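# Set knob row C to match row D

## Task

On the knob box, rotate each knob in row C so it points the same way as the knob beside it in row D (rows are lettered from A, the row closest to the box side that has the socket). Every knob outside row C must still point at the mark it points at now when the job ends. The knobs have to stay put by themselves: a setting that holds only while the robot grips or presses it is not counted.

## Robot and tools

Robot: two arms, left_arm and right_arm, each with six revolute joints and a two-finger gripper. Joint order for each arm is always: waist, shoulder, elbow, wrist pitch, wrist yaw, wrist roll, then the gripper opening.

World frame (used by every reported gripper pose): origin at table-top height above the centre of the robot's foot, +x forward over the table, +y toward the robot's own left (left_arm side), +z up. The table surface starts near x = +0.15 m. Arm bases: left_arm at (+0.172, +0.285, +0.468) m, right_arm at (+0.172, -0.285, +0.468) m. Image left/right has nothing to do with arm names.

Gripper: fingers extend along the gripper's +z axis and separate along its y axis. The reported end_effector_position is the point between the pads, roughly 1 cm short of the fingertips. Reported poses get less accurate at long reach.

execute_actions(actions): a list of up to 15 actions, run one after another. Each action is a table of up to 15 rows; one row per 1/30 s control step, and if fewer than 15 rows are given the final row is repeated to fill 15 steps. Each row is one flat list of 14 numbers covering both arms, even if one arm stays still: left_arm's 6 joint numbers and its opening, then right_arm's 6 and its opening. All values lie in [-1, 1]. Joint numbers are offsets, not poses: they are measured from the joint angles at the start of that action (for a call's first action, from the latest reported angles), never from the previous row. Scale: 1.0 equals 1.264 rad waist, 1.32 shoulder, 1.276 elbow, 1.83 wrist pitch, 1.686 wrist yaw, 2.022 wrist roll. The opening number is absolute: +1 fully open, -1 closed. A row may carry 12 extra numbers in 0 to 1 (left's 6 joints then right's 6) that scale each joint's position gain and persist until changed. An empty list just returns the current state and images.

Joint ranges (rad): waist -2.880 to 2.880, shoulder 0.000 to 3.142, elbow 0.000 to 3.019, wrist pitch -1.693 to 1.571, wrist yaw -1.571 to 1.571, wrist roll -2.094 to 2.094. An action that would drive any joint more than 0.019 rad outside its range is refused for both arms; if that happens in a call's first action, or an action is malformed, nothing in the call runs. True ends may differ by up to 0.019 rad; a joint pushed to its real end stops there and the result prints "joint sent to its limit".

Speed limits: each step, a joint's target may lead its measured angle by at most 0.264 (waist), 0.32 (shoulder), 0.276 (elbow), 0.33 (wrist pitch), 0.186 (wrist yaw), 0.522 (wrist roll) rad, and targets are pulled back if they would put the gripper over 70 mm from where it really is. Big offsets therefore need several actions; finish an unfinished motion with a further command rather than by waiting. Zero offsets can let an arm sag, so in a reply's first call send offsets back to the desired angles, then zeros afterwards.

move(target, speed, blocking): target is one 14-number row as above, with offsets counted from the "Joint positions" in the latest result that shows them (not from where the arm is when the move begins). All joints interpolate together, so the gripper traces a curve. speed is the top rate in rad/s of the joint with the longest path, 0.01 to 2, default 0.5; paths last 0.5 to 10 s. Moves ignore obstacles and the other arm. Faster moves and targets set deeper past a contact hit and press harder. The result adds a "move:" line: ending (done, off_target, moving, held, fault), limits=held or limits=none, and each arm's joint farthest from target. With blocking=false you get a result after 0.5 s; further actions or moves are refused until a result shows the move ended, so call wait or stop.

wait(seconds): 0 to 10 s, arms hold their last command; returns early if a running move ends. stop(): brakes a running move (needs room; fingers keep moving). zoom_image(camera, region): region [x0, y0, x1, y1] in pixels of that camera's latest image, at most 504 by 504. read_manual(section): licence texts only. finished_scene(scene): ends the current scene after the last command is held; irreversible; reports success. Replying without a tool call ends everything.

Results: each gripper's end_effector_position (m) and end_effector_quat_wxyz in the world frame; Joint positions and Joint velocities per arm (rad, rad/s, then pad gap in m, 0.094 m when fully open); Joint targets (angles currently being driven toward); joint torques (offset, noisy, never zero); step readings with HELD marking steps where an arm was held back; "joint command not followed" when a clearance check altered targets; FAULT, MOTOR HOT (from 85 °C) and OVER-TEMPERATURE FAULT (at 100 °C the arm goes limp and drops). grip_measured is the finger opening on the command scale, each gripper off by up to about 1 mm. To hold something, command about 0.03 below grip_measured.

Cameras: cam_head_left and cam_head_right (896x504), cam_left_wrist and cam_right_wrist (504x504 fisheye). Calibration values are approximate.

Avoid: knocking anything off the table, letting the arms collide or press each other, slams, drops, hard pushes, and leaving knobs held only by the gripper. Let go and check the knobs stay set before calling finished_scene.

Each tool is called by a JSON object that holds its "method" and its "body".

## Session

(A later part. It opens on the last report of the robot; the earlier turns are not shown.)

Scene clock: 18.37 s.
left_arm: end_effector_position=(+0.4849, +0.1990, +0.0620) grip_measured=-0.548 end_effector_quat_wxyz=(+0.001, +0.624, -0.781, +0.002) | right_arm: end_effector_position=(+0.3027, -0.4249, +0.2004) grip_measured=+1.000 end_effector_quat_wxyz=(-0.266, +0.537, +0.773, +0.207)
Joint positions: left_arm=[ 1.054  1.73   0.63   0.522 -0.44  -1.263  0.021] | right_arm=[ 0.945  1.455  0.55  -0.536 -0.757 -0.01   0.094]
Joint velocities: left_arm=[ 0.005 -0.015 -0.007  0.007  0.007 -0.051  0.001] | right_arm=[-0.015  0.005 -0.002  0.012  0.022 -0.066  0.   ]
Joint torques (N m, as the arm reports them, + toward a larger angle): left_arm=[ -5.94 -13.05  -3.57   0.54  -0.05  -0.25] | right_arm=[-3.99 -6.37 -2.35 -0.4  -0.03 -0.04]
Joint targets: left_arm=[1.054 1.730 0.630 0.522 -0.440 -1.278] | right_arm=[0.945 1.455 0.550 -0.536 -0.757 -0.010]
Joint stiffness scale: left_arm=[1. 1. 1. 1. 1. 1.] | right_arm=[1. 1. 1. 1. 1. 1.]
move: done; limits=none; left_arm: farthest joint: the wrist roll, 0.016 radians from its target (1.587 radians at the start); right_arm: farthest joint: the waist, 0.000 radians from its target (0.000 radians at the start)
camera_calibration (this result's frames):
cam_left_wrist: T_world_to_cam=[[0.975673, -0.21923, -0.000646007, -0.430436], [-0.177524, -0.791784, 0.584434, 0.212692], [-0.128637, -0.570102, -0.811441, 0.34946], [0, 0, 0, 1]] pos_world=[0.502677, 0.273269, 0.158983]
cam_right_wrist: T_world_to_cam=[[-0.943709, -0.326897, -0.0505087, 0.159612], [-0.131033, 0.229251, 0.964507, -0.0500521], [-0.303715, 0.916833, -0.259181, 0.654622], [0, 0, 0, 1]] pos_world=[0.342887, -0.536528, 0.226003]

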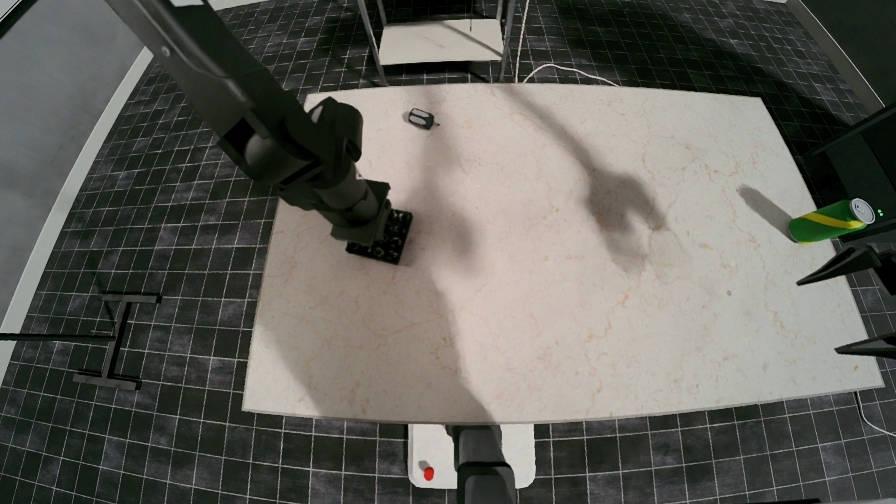

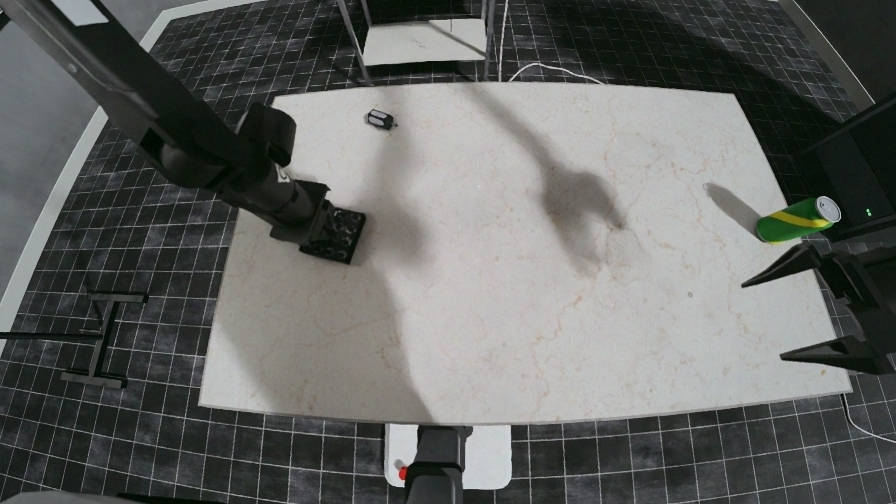

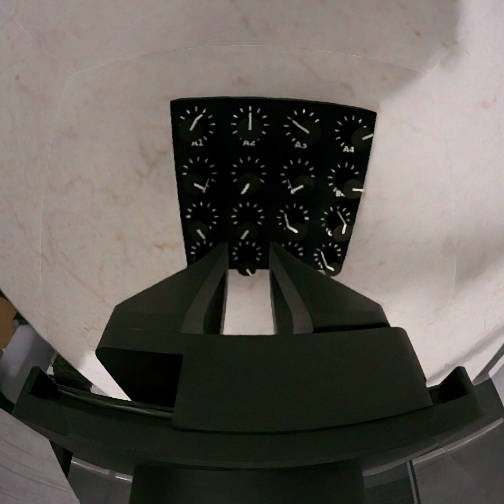

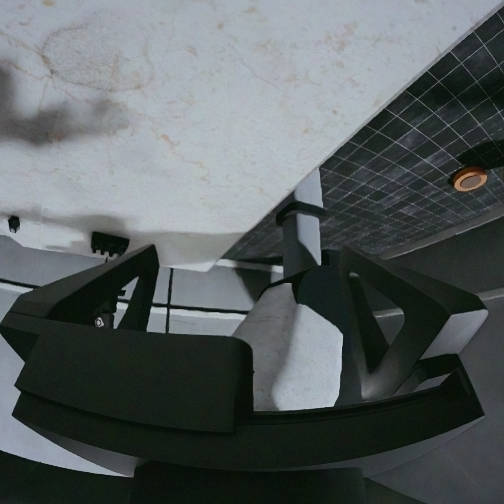

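{"method": "move", "body": {"target": [0.038,0.046,0.041,0.018,0.014,0.025,-0.55,0,0,0,0,0,0,1], "speed": 0.1}}

{"method": "move", "body": {"target": [0,0,0,0,0,0,-0.85,0,0,0,0,0,0,1]}}

{"method": "move", "body": {"target": [0,0,0,0,0,0.785,-0.85,0,0,0,0,0,0,1], "speed": 0.8}}

{"method": "move", "body": {"target": [0,0,0,0,0,0.785,-0.85,0,0,0,0,0,0,1], "speed": 0.8}}

{"method": "move", "body": {"target": [0,0,0,0,0,0,-0.68,0,0,0,0,0,0,1]}}

{"method": "move", "body": {"target": [0,0,0,0,0,-1,-0.68,0,0,0,0,0,0,1], "speed": 0.8}}

Scene clock: 23.07 s.
left_arm: end_effector_position=(+0.4916, +0.2040, +0.0452) grip_measured=-0.548 end_effector_quat_wxyz=(-0.005, +0.619, -0.785, +0.004) | right_arm: end_effector_position=(+0.3027, -0.4249, +0.2004) grip_measured=+1.000 end_effector_quat_wxyz=(-0.266, +0.537, +0.773, +0.207)
Joint positions: left_arm=[ 1.081  1.765  0.667  0.541 -0.42  -1.228  0.021] | right_arm=[ 0.945  1.455  0.55  -0.536 -0.757 -0.01   0.094]
Joint velocities: left_arm=[-0.005 -0.005 -0.007  0.007 -0.066  0.007  0.001] | right_arm=[-0.005  0.015  0.002  0.012  0.007  0.066  0.   ]
Joint torques (N m, as the arm reports them, + toward a larger angle): left_arm=[ -3.98 -11.02  -2.34   1.14   0.12   0.09] | right_arm=[-4.16 -6.43 -2.32 -0.35 -0.02 -0.04]
Joint targets: left_arm=[1.102 1.790 0.682 0.555 -0.417 -1.212] | right_arm=[0.945 1.455 0.550 -0.536 -0.757 -0.010]
Joint stiffness scale: left_arm=[1. 1. 1. 1. 1. 1.] | right_arm=[1. 1. 1. 1. 1. 1.]
move: off_target (left_arm); limits=none; left_arm: farthest joint: the shoulder, 0.026 radians from its target (0.061 radians at the start); right_arm: farthest joint: the waist, 0.000 radians from its target (0.000 radians at the start)
camera_calibration (this result's frames):
cam_left_wrist: T_world_to_cam=[[0.972685, -0.231906, 0.0101725, -0.432303], [-0.194794, -0.791626, 0.579124, 0.236352], [-0.126249, -0.565286, -0.815176, 0.337573], [0, 0, 0, 1]] pos_world=[0.509153, 0.277674, 0.142702]
cam_right_wrist: T_world_to_cam=[[-0.943709, -0.326897, -0.0505087, 0.159612], [-0.131033, 0.229251, 0.964507, -0.0500521], [-0.303715, 0.916833, -0.259181, 0.654622], [0, 0, 0, 1]] pos_world=[0.342887, -0.536528, 0.226003]

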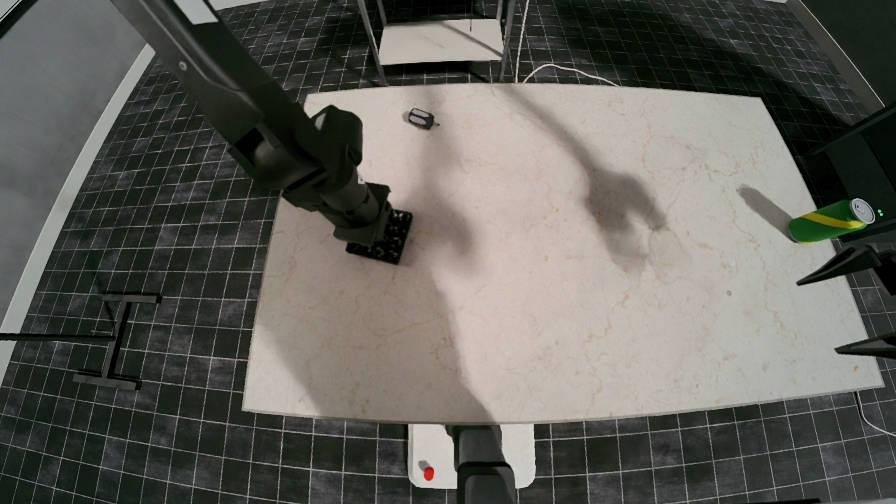

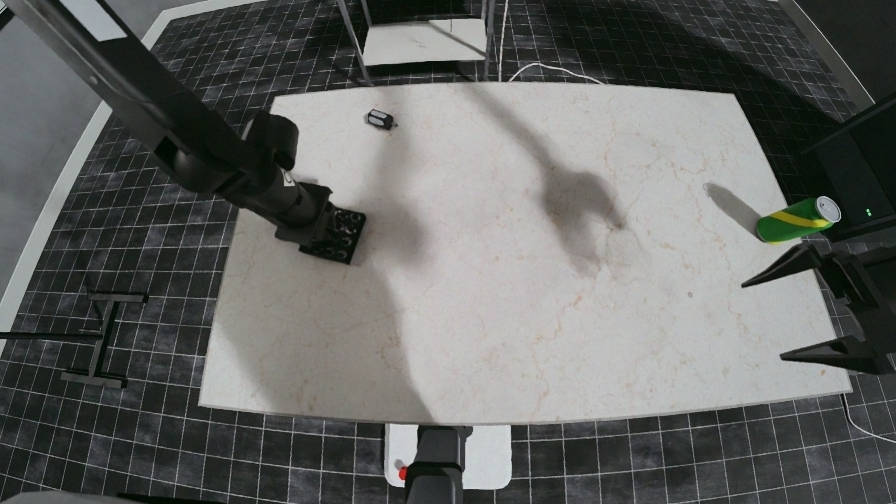

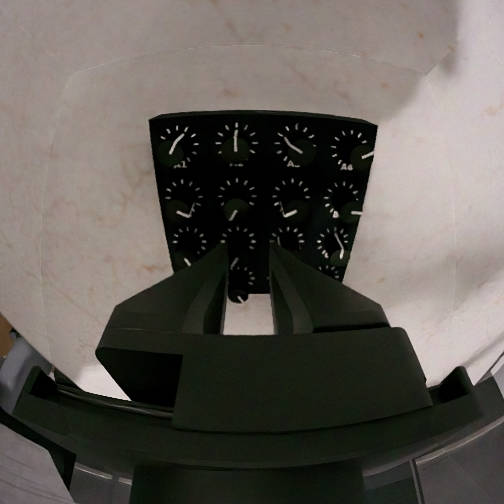

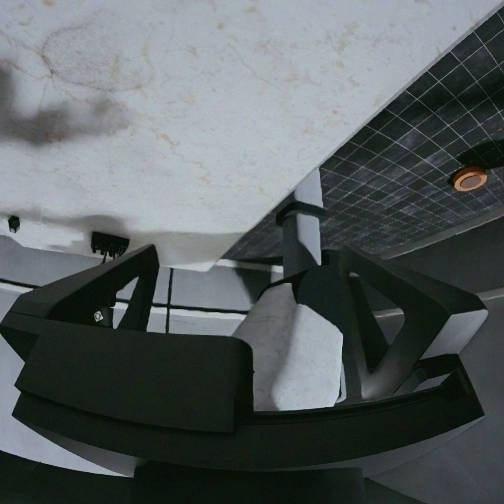

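Scene clock: 23.57 s.
left_arm: end_effector_position=(+0.4877, +0.2042, +0.0463) grip_measured=-0.848 end_effector_quat_wxyz=(-0.002, +0.618, -0.786, +0.001) | right_arm: end_effector_position=(+0.3027, -0.4249, +0.2004) grip_measured=+1.000 end_effector_quat_wxyz=(-0.266, +0.537, +0.773, +0.207)
Joint positions: left_arm=[ 1.081  1.765  0.661  0.537 -0.422 -1.228  0.007] | right_arm=[ 0.945  1.455  0.55  -0.536 -0.757 -0.01   0.094]
Joint velocities: left_arm=[-0.015  0.024  0.002 -0.022  0.022 -0.007 -0.   ] | right_arm=[-0.015 -0.024 -0.022 -0.012  0.007 -0.007  0.   ]
Joint torques (N m, as the arm reports them, + toward a larger angle): left_arm=[ -5.66 -13.03  -3.18   0.69   0.04  -0.09] | right_arm=[-4.3  -6.22 -2.37 -0.43  0.01 -0.04]
Joint targets: left_arm=[1.081 1.765 0.667 0.540 -0.420 -1.228] | right_arm=[0.945 1.455 0.550 -0.536 -0.757 -0.010]
Joint stiffness scale: left_arm=[1. 1. 1. 1. 1. 1.] | right_arm=[1. 1. 1. 1. 1. 1.]
move: done; limits=none; left_arm: farthest joint: the elbow, 0.006 radians from its target (0.000 radians at the start); right_arm: farthest joint: the waist, 0.000 radians from its target (0.000 radians at the start)
camera_calibration (this result's frames):
cam_left_wrist: T_world_to_cam=[[0.971856, -0.235566, 0.00216454, -0.427001], [-0.193105, -0.791347, 0.58007, 0.234205], [-0.134932, -0.564162, -0.814564, 0.342096], [0, 0, 0, 1]] pos_world=[0.506369, 0.277749, 0.143728]
cam_right_wrist: T_world_to_cam=[[-0.943709, -0.326897, -0.0505087, 0.159612], [-0.131033, 0.229251, 0.964507, -0.0500521], [-0.303715, 0.916833, -0.259181, 0.654622], [0, 0, 0, 1]] pos_world=[0.342887, -0.536528, 0.226003]

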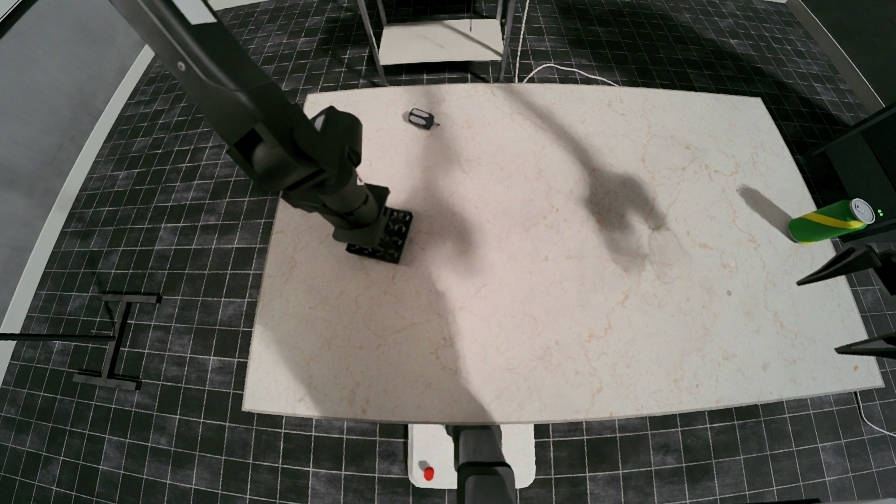

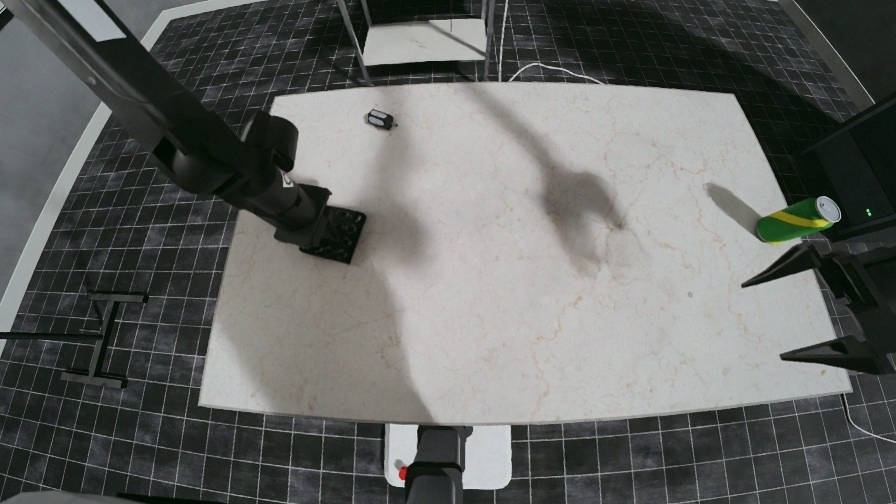

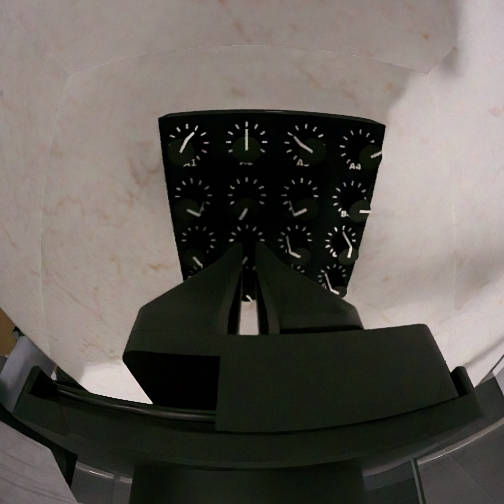

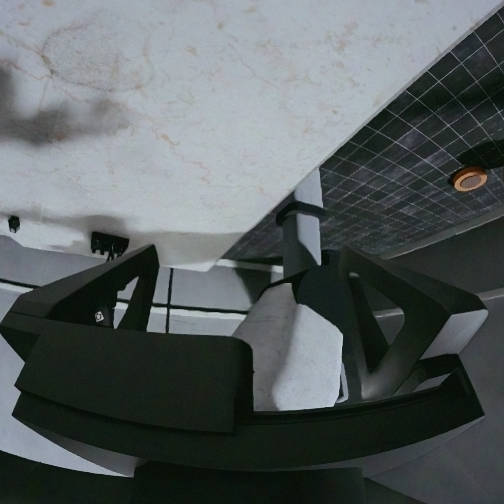

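Scene clock: 26.43 s.
left_arm: end_effector_position=(+0.4877, +0.2042, +0.0463) grip_measured=-0.848 end_effector_quat_wxyz=(+0.003, +0.120, +0.993, +0.001) | right_arm: end_effector_position=(+0.3027, -0.4249, +0.2004) grip_measured=+1.000 end_effector_quat_wxyz=(-0.266, +0.537, +0.773, +0.207)
Joint positions: left_arm=[ 1.081  1.765  0.661  0.537 -0.422  0.344  0.007] | right_arm=[ 0.945  1.455  0.55  -0.536 -0.757 -0.01   0.094]
Joint velocities: left_arm=[-0.005  0.005  0.002 -0.002 -0.007 -0.022  0.   ] | right_arm=[-0.005  0.005 -0.002 -0.007  0.037 -0.051  0.   ]
Joint torques (N m, as the arm reports them, + toward a larger angle): left_arm=[ -6.03 -13.45  -3.62   0.63   0.09   0.06] | right_arm=[-4.27 -6.34 -2.32 -0.34  0.   -0.04]
Joint targets: left_arm=[1.081 1.765 0.661 0.537 -0.422 0.359] | right_arm=[0.945 1.455 0.550 -0.536 -0.757 -0.010]
Joint stiffness scale: left_arm=[1. 1. 1. 1. 1. 1.] | right_arm=[1. 1. 1. 1. 1. 1.]
move: done; limits=none; left_arm: farthest joint: the wrist roll, 0.016 radians from its target (1.587 radians at the start); right_arm: farthest joint: the waist, 0.000 radians from its target (0.000 radians at the start)
camera_calibration (this result's frames):
cam_left_wrist: T_world_to_cam=[[-0.236403, -0.971641, -0.0051414, 0.312928], [-0.79362, 0.190032, 0.577976, 0.326776], [-0.560608, 0.140716, -0.816038, 0.40583], [0, 0, 0, 1]] pos_world=[0.560825, 0.18485, 0.143914]
cam_right_wrist: T_world_to_cam=[[-0.943709, -0.326897, -0.0505087, 0.159612], [-0.131033, 0.229251, 0.964507, -0.0500521], [-0.303715, 0.916833, -0.259181, 0.654622], [0, 0, 0, 1]] pos_world=[0.342887, -0.536528, 0.226003]

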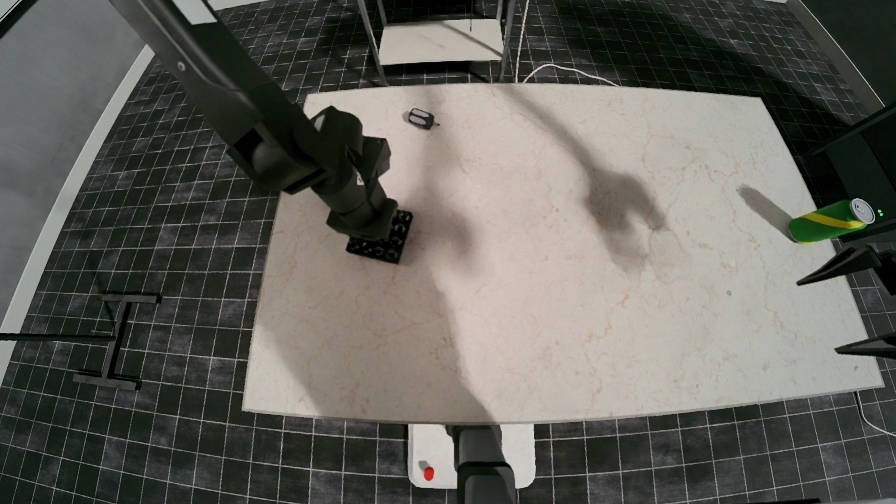

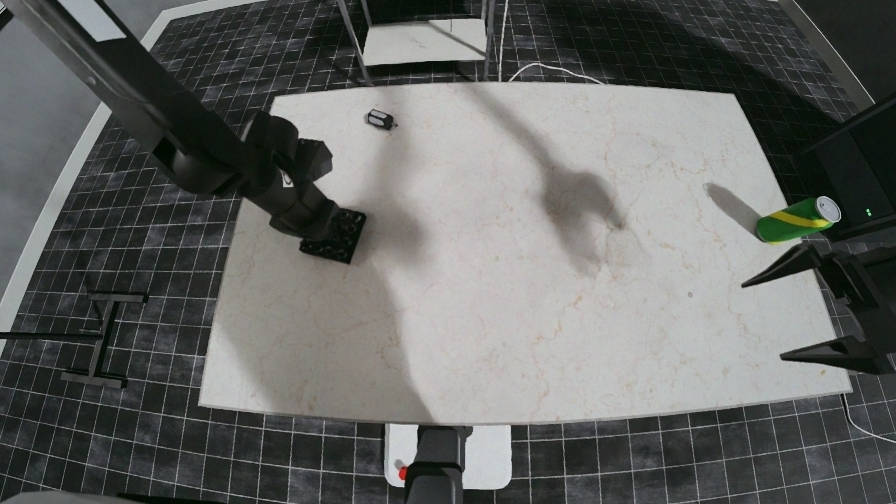

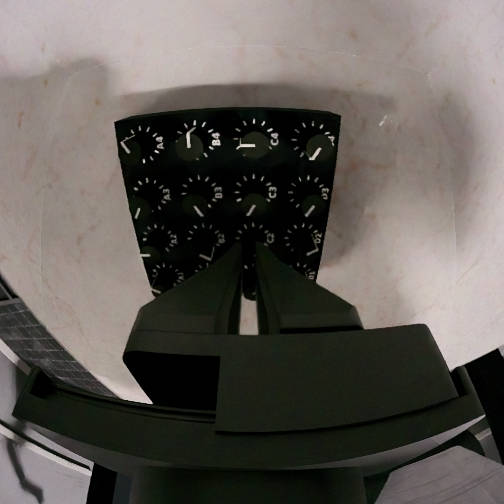

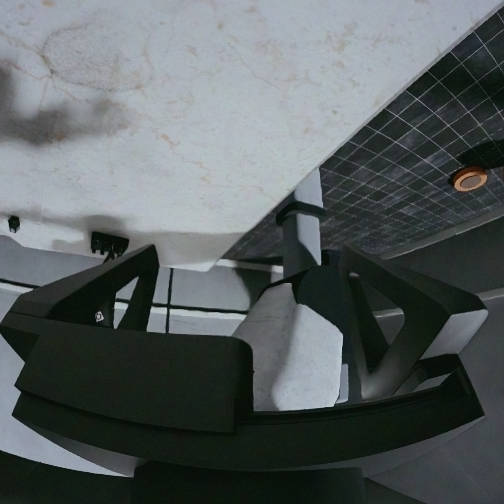

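Scene clock: 29.30 s.
left_arm: end_effector_position=(+0.4877, +0.2042, +0.0463) grip_measured=-0.848 end_effector_quat_wxyz=(+0.001, +0.787, +0.617, +0.002) | right_arm: end_effector_position=(+0.3027, -0.4249, +0.2004) grip_measured=+1.000 end_effector_quat_wxyz=(-0.266, +0.537, +0.773, +0.207)
Joint positions: left_arm=[ 1.081  1.765  0.661  0.537 -0.422  1.915  0.007] | right_arm=[ 0.945  1.455  0.55  -0.536 -0.757 -0.01   0.094]
Joint velocities: left_arm=[-0.005 -0.005 -0.022  0.007 -0.007 -0.007 -0.   ] | right_arm=[ 0.005  0.005  0.012 -0.012 -0.095  0.037  0.   ]
Joint torques (N m, as the arm reports them, + toward a larger angle): left_arm=[ -5.95 -13.09  -3.69   0.55   0.16   0.06] | right_arm=[-3.92 -6.48 -2.21 -0.35 -0.03 -0.05]
Joint targets: left_arm=[1.081 1.765 0.661 0.537 -0.422 1.931] | right_arm=[0.945 1.455 0.550 -0.536 -0.757 -0.010]
Joint stiffness scale: left_arm=[1. 1. 1. 1. 1. 1.] | right_arm=[1. 1. 1. 1. 1. 1.]
move: done; limits=none; left_arm: farthest joint: the wrist roll, 0.016 radians from its target (1.588 radians at the start); right_arm: farthest joint: the waist, 0.000 radians from its target (0.000 radians at the start)
camera_calibration (this result's frames):
cam_left_wrist: T_world_to_cam=[[-0.971499, 0.236918, -0.00769658, 0.424765], [0.18797, 0.789755, 0.583913, -0.274697], [0.144418, 0.565824, -0.81178, -0.0250244], [0, 0, 0, 1]] pos_world=[0.467907, 0.130469, 0.143354]
cam_right_wrist: T_world_to_cam=[[-0.943709, -0.326897, -0.0505087, 0.159612], [-0.131033, 0.229251, 0.964507, -0.0500521], [-0.303715, 0.916833, -0.259181, 0.654622], [0, 0, 0, 1]] pos_world=[0.342887, -0.536528, 0.226003]

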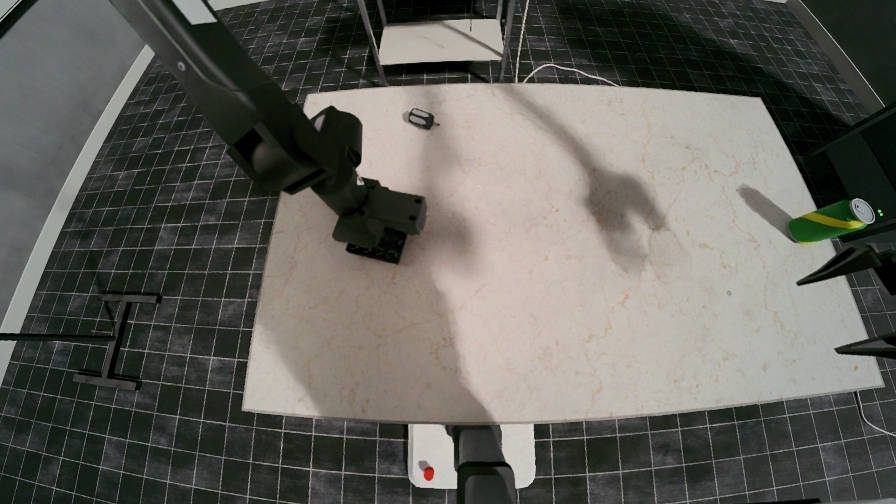

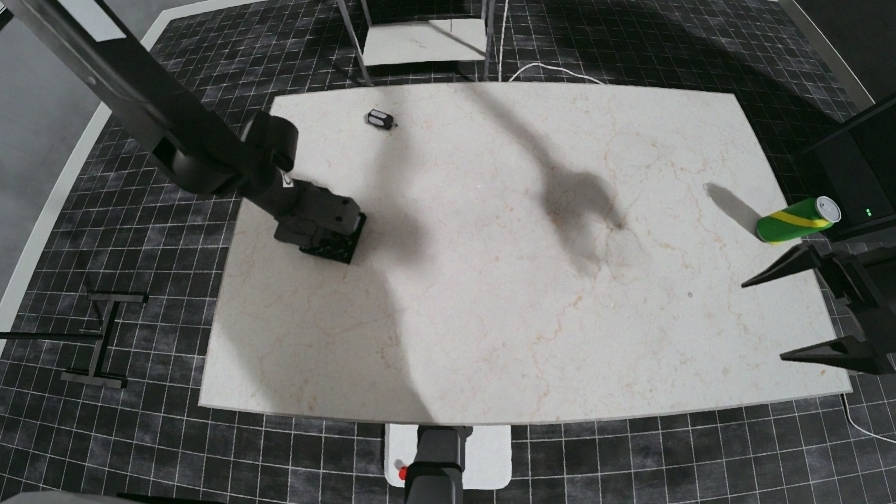

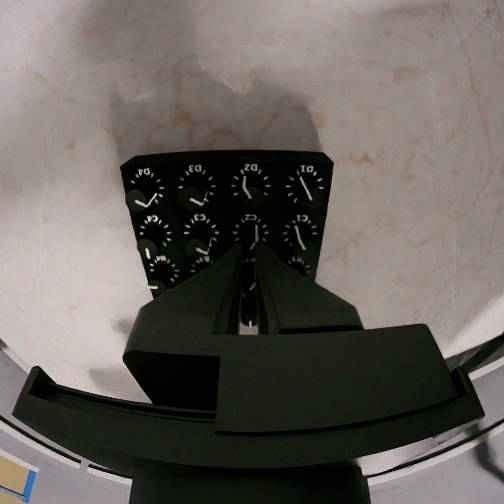

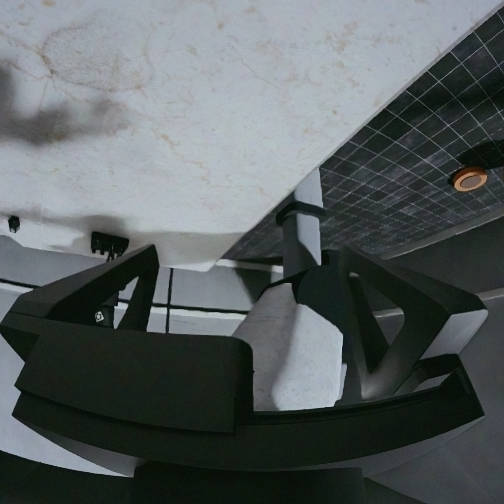

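Scene clock: 29.80 s.
left_arm: end_effector_position=(+0.4877, +0.2042, +0.0463) grip_measured=-0.682 end_effector_quat_wxyz=(+0.001, +0.787, +0.617, +0.002) | right_arm: end_effector_position=(+0.3027, -0.4249, +0.2004) grip_measured=+1.000 end_effector_quat_wxyz=(-0.266, +0.537, +0.773, +0.207)
Joint positions: left_arm=[ 1.081  1.765  0.661  0.537 -0.422  1.915  0.015] | right_arm=[ 0.945  1.455  0.55  -0.536 -0.757 -0.01   0.094]
Joint velocities: left_arm=[ 0.005 -0.005  0.007 -0.012 -0.066  0.022 -0.001] | right_arm=[-0.005  0.005  0.012  0.002  0.022 -0.051  0.   ]
Joint torques (N m, as the arm reports them, + toward a larger angle): left_arm=[ -6.02 -12.96  -3.73   0.51   0.16  -0.1 ] | right_arm=[-3.98 -6.3  -2.32 -0.39 -0.02 -0.03]
Joint targets: left_arm=[1.081 1.765 0.661 0.537 -0.422 1.915] | right_arm=[0.945 1.455 0.550 -0.536 -0.757 -0.010]
Joint stiffness scale: left_arm=[1. 1. 1. 1. 1. 1.] | right_arm=[1. 1. 1. 1. 1. 1.]
move: done; limits=none; left_arm: farthest joint: the waist, 0.000 radians from its target (0.000 radians at the start); right_arm: farthest joint: the waist, 0.000 radians from its target (0.000 radians at the start)
camera_calibration (this result's frames):
cam_left_wrist: T_world_to_cam=[[-0.971499, 0.236918, -0.00769658, 0.424765], [0.18797, 0.789755, 0.583913, -0.274697], [0.144418, 0.565824, -0.81178, -0.0250244], [0, 0, 0, 1]] pos_world=[0.467907, 0.130469, 0.143354]
cam_right_wrist: T_world_to_cam=[[-0.943709, -0.326897, -0.0505087, 0.159612], [-0.131033, 0.229251, 0.964507, -0.0500521], [-0.303715, 0.916833, -0.259181, 0.654622], [0, 0, 0, 1]] pos_world=[0.342887, -0.536528, 0.226003]

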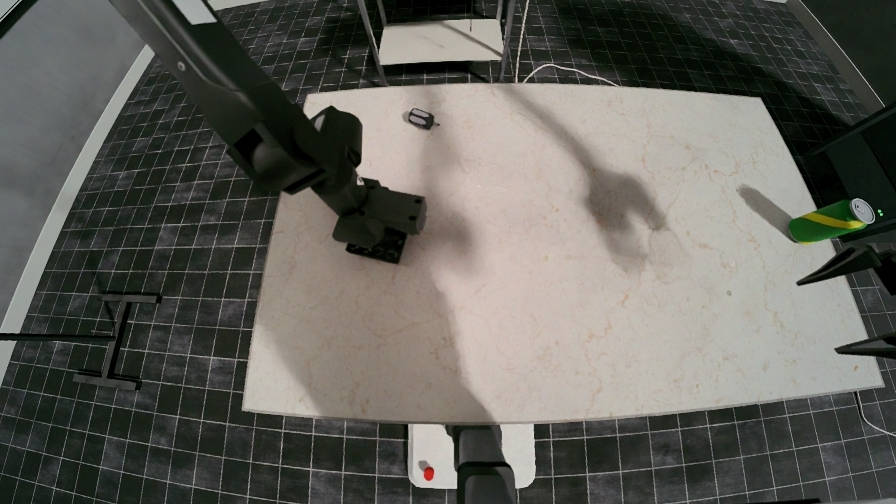

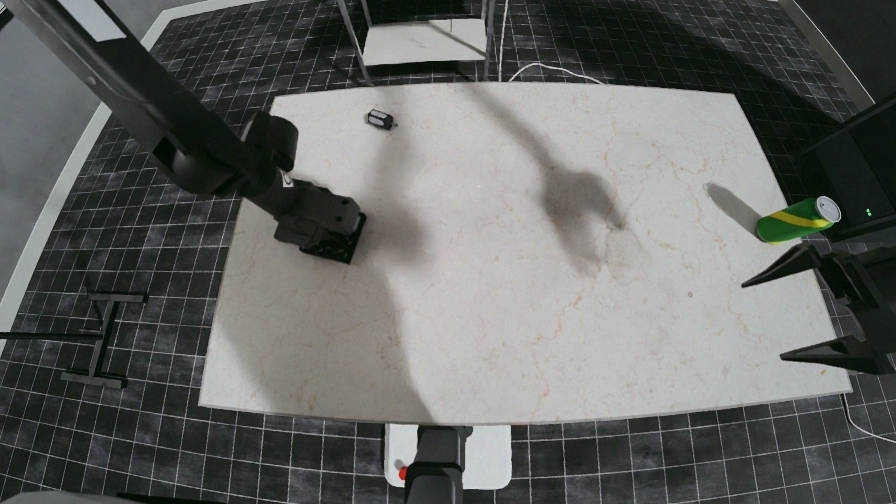

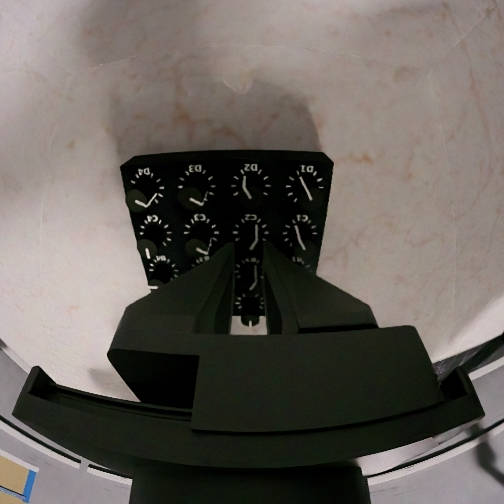

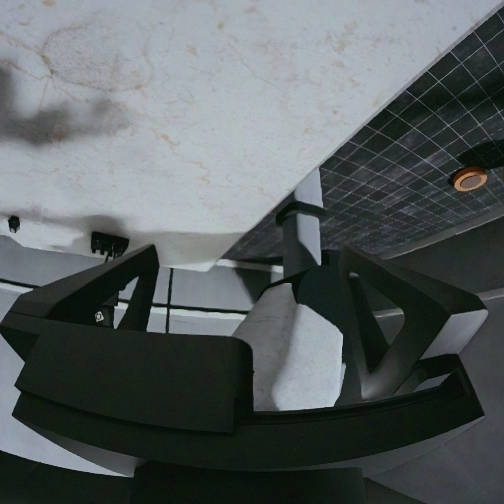

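Scene clock: 33.20 s.
left_arm: end_effector_position=(+0.4877, +0.2042, +0.0463) grip_measured=-0.682 end_effector_quat_wxyz=(+0.003, -0.097, +0.995, +0.000) | right_arm: end_effector_position=(+0.3027, -0.4249, +0.2004) grip_measured=+1.000 end_effector_quat_wxyz=(-0.266, +0.537, +0.773, +0.207)
Joint positions: left_arm=[ 1.081  1.765  0.661  0.537 -0.422 -0.091  0.015] | right_arm=[ 0.945  1.455  0.55  -0.536 -0.757 -0.01   0.094]
Joint velocities: left_arm=[-0.005  0.005  0.002 -0.017 -0.007 -0.022 -0.   ] | right_arm=[-0.015  0.015 -0.002 -0.007 -0.037 -0.022  0.   ]
Joint torques (N m, as the arm reports them, + toward a larger angle): left_arm=[ -5.94 -13.3   -3.61   0.63   0.05  -0.24] | right_arm=[-4.04 -6.33 -2.31 -0.3  -0.01 -0.04]
Joint targets: left_arm=[1.081 1.765 0.661 0.537 -0.422 -0.107] | right_arm=[0.945 1.455 0.550 -0.536 -0.757 -0.010]
Joint stiffness scale: left_arm=[1. 1. 1. 1. 1. 1.] | right_arm=[1. 1. 1. 1. 1. 1.]
move: done; limits=none; left_arm: farthest joint: the wrist roll, 0.016 radians from its target (2.022 radians at the start); right_arm: farthest joint: the waist, 0.000 radians from its target (0.000 radians at the start)
camera_calibration (this result's frames):
cam_left_wrist: T_world_to_cam=[[0.194955, -0.980808, -0.00284338, 0.104316], [-0.800377, -0.160765, 0.577539, 0.401726], [-0.566912, -0.110318, -0.816358, 0.460183], [0, 0, 0, 1]] pos_world=[0.562078, 0.217664, 0.143958]
cam_right_wrist: T_world_to_cam=[[-0.943709, -0.326897, -0.0505087, 0.159612], [-0.131033, 0.229251, 0.964507, -0.0500521], [-0.303715, 0.916833, -0.259181, 0.654622], [0, 0, 0, 1]] pos_world=[0.342887, -0.536528, 0.226003]

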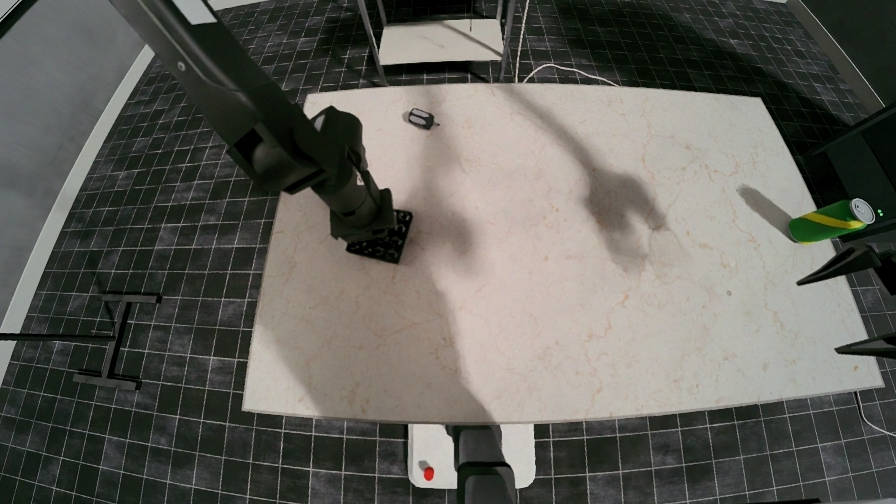

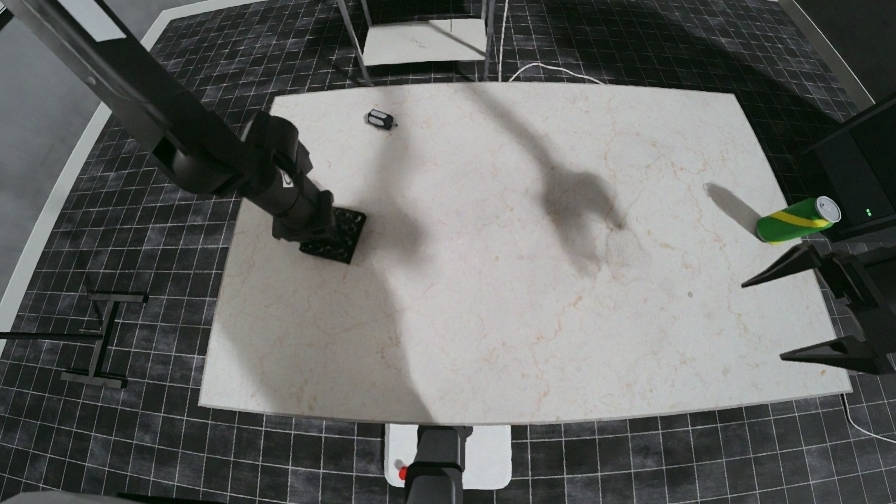

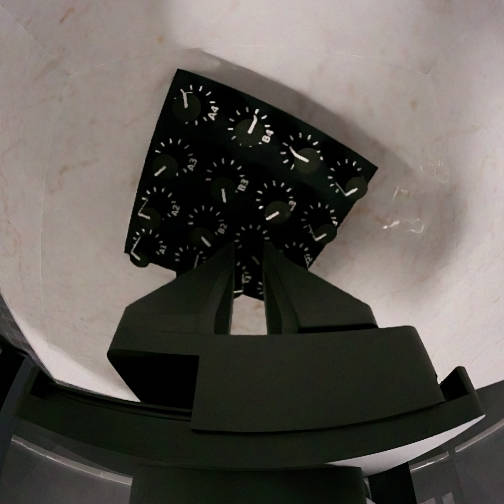

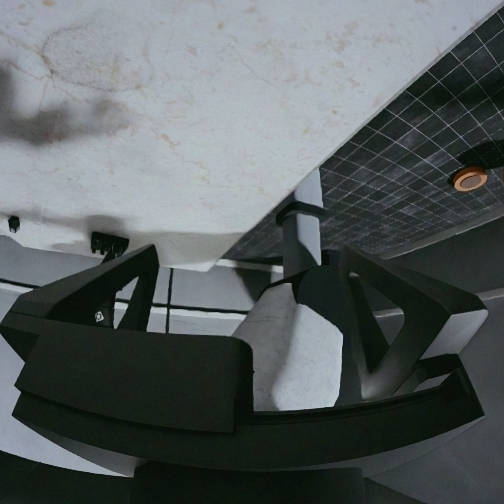

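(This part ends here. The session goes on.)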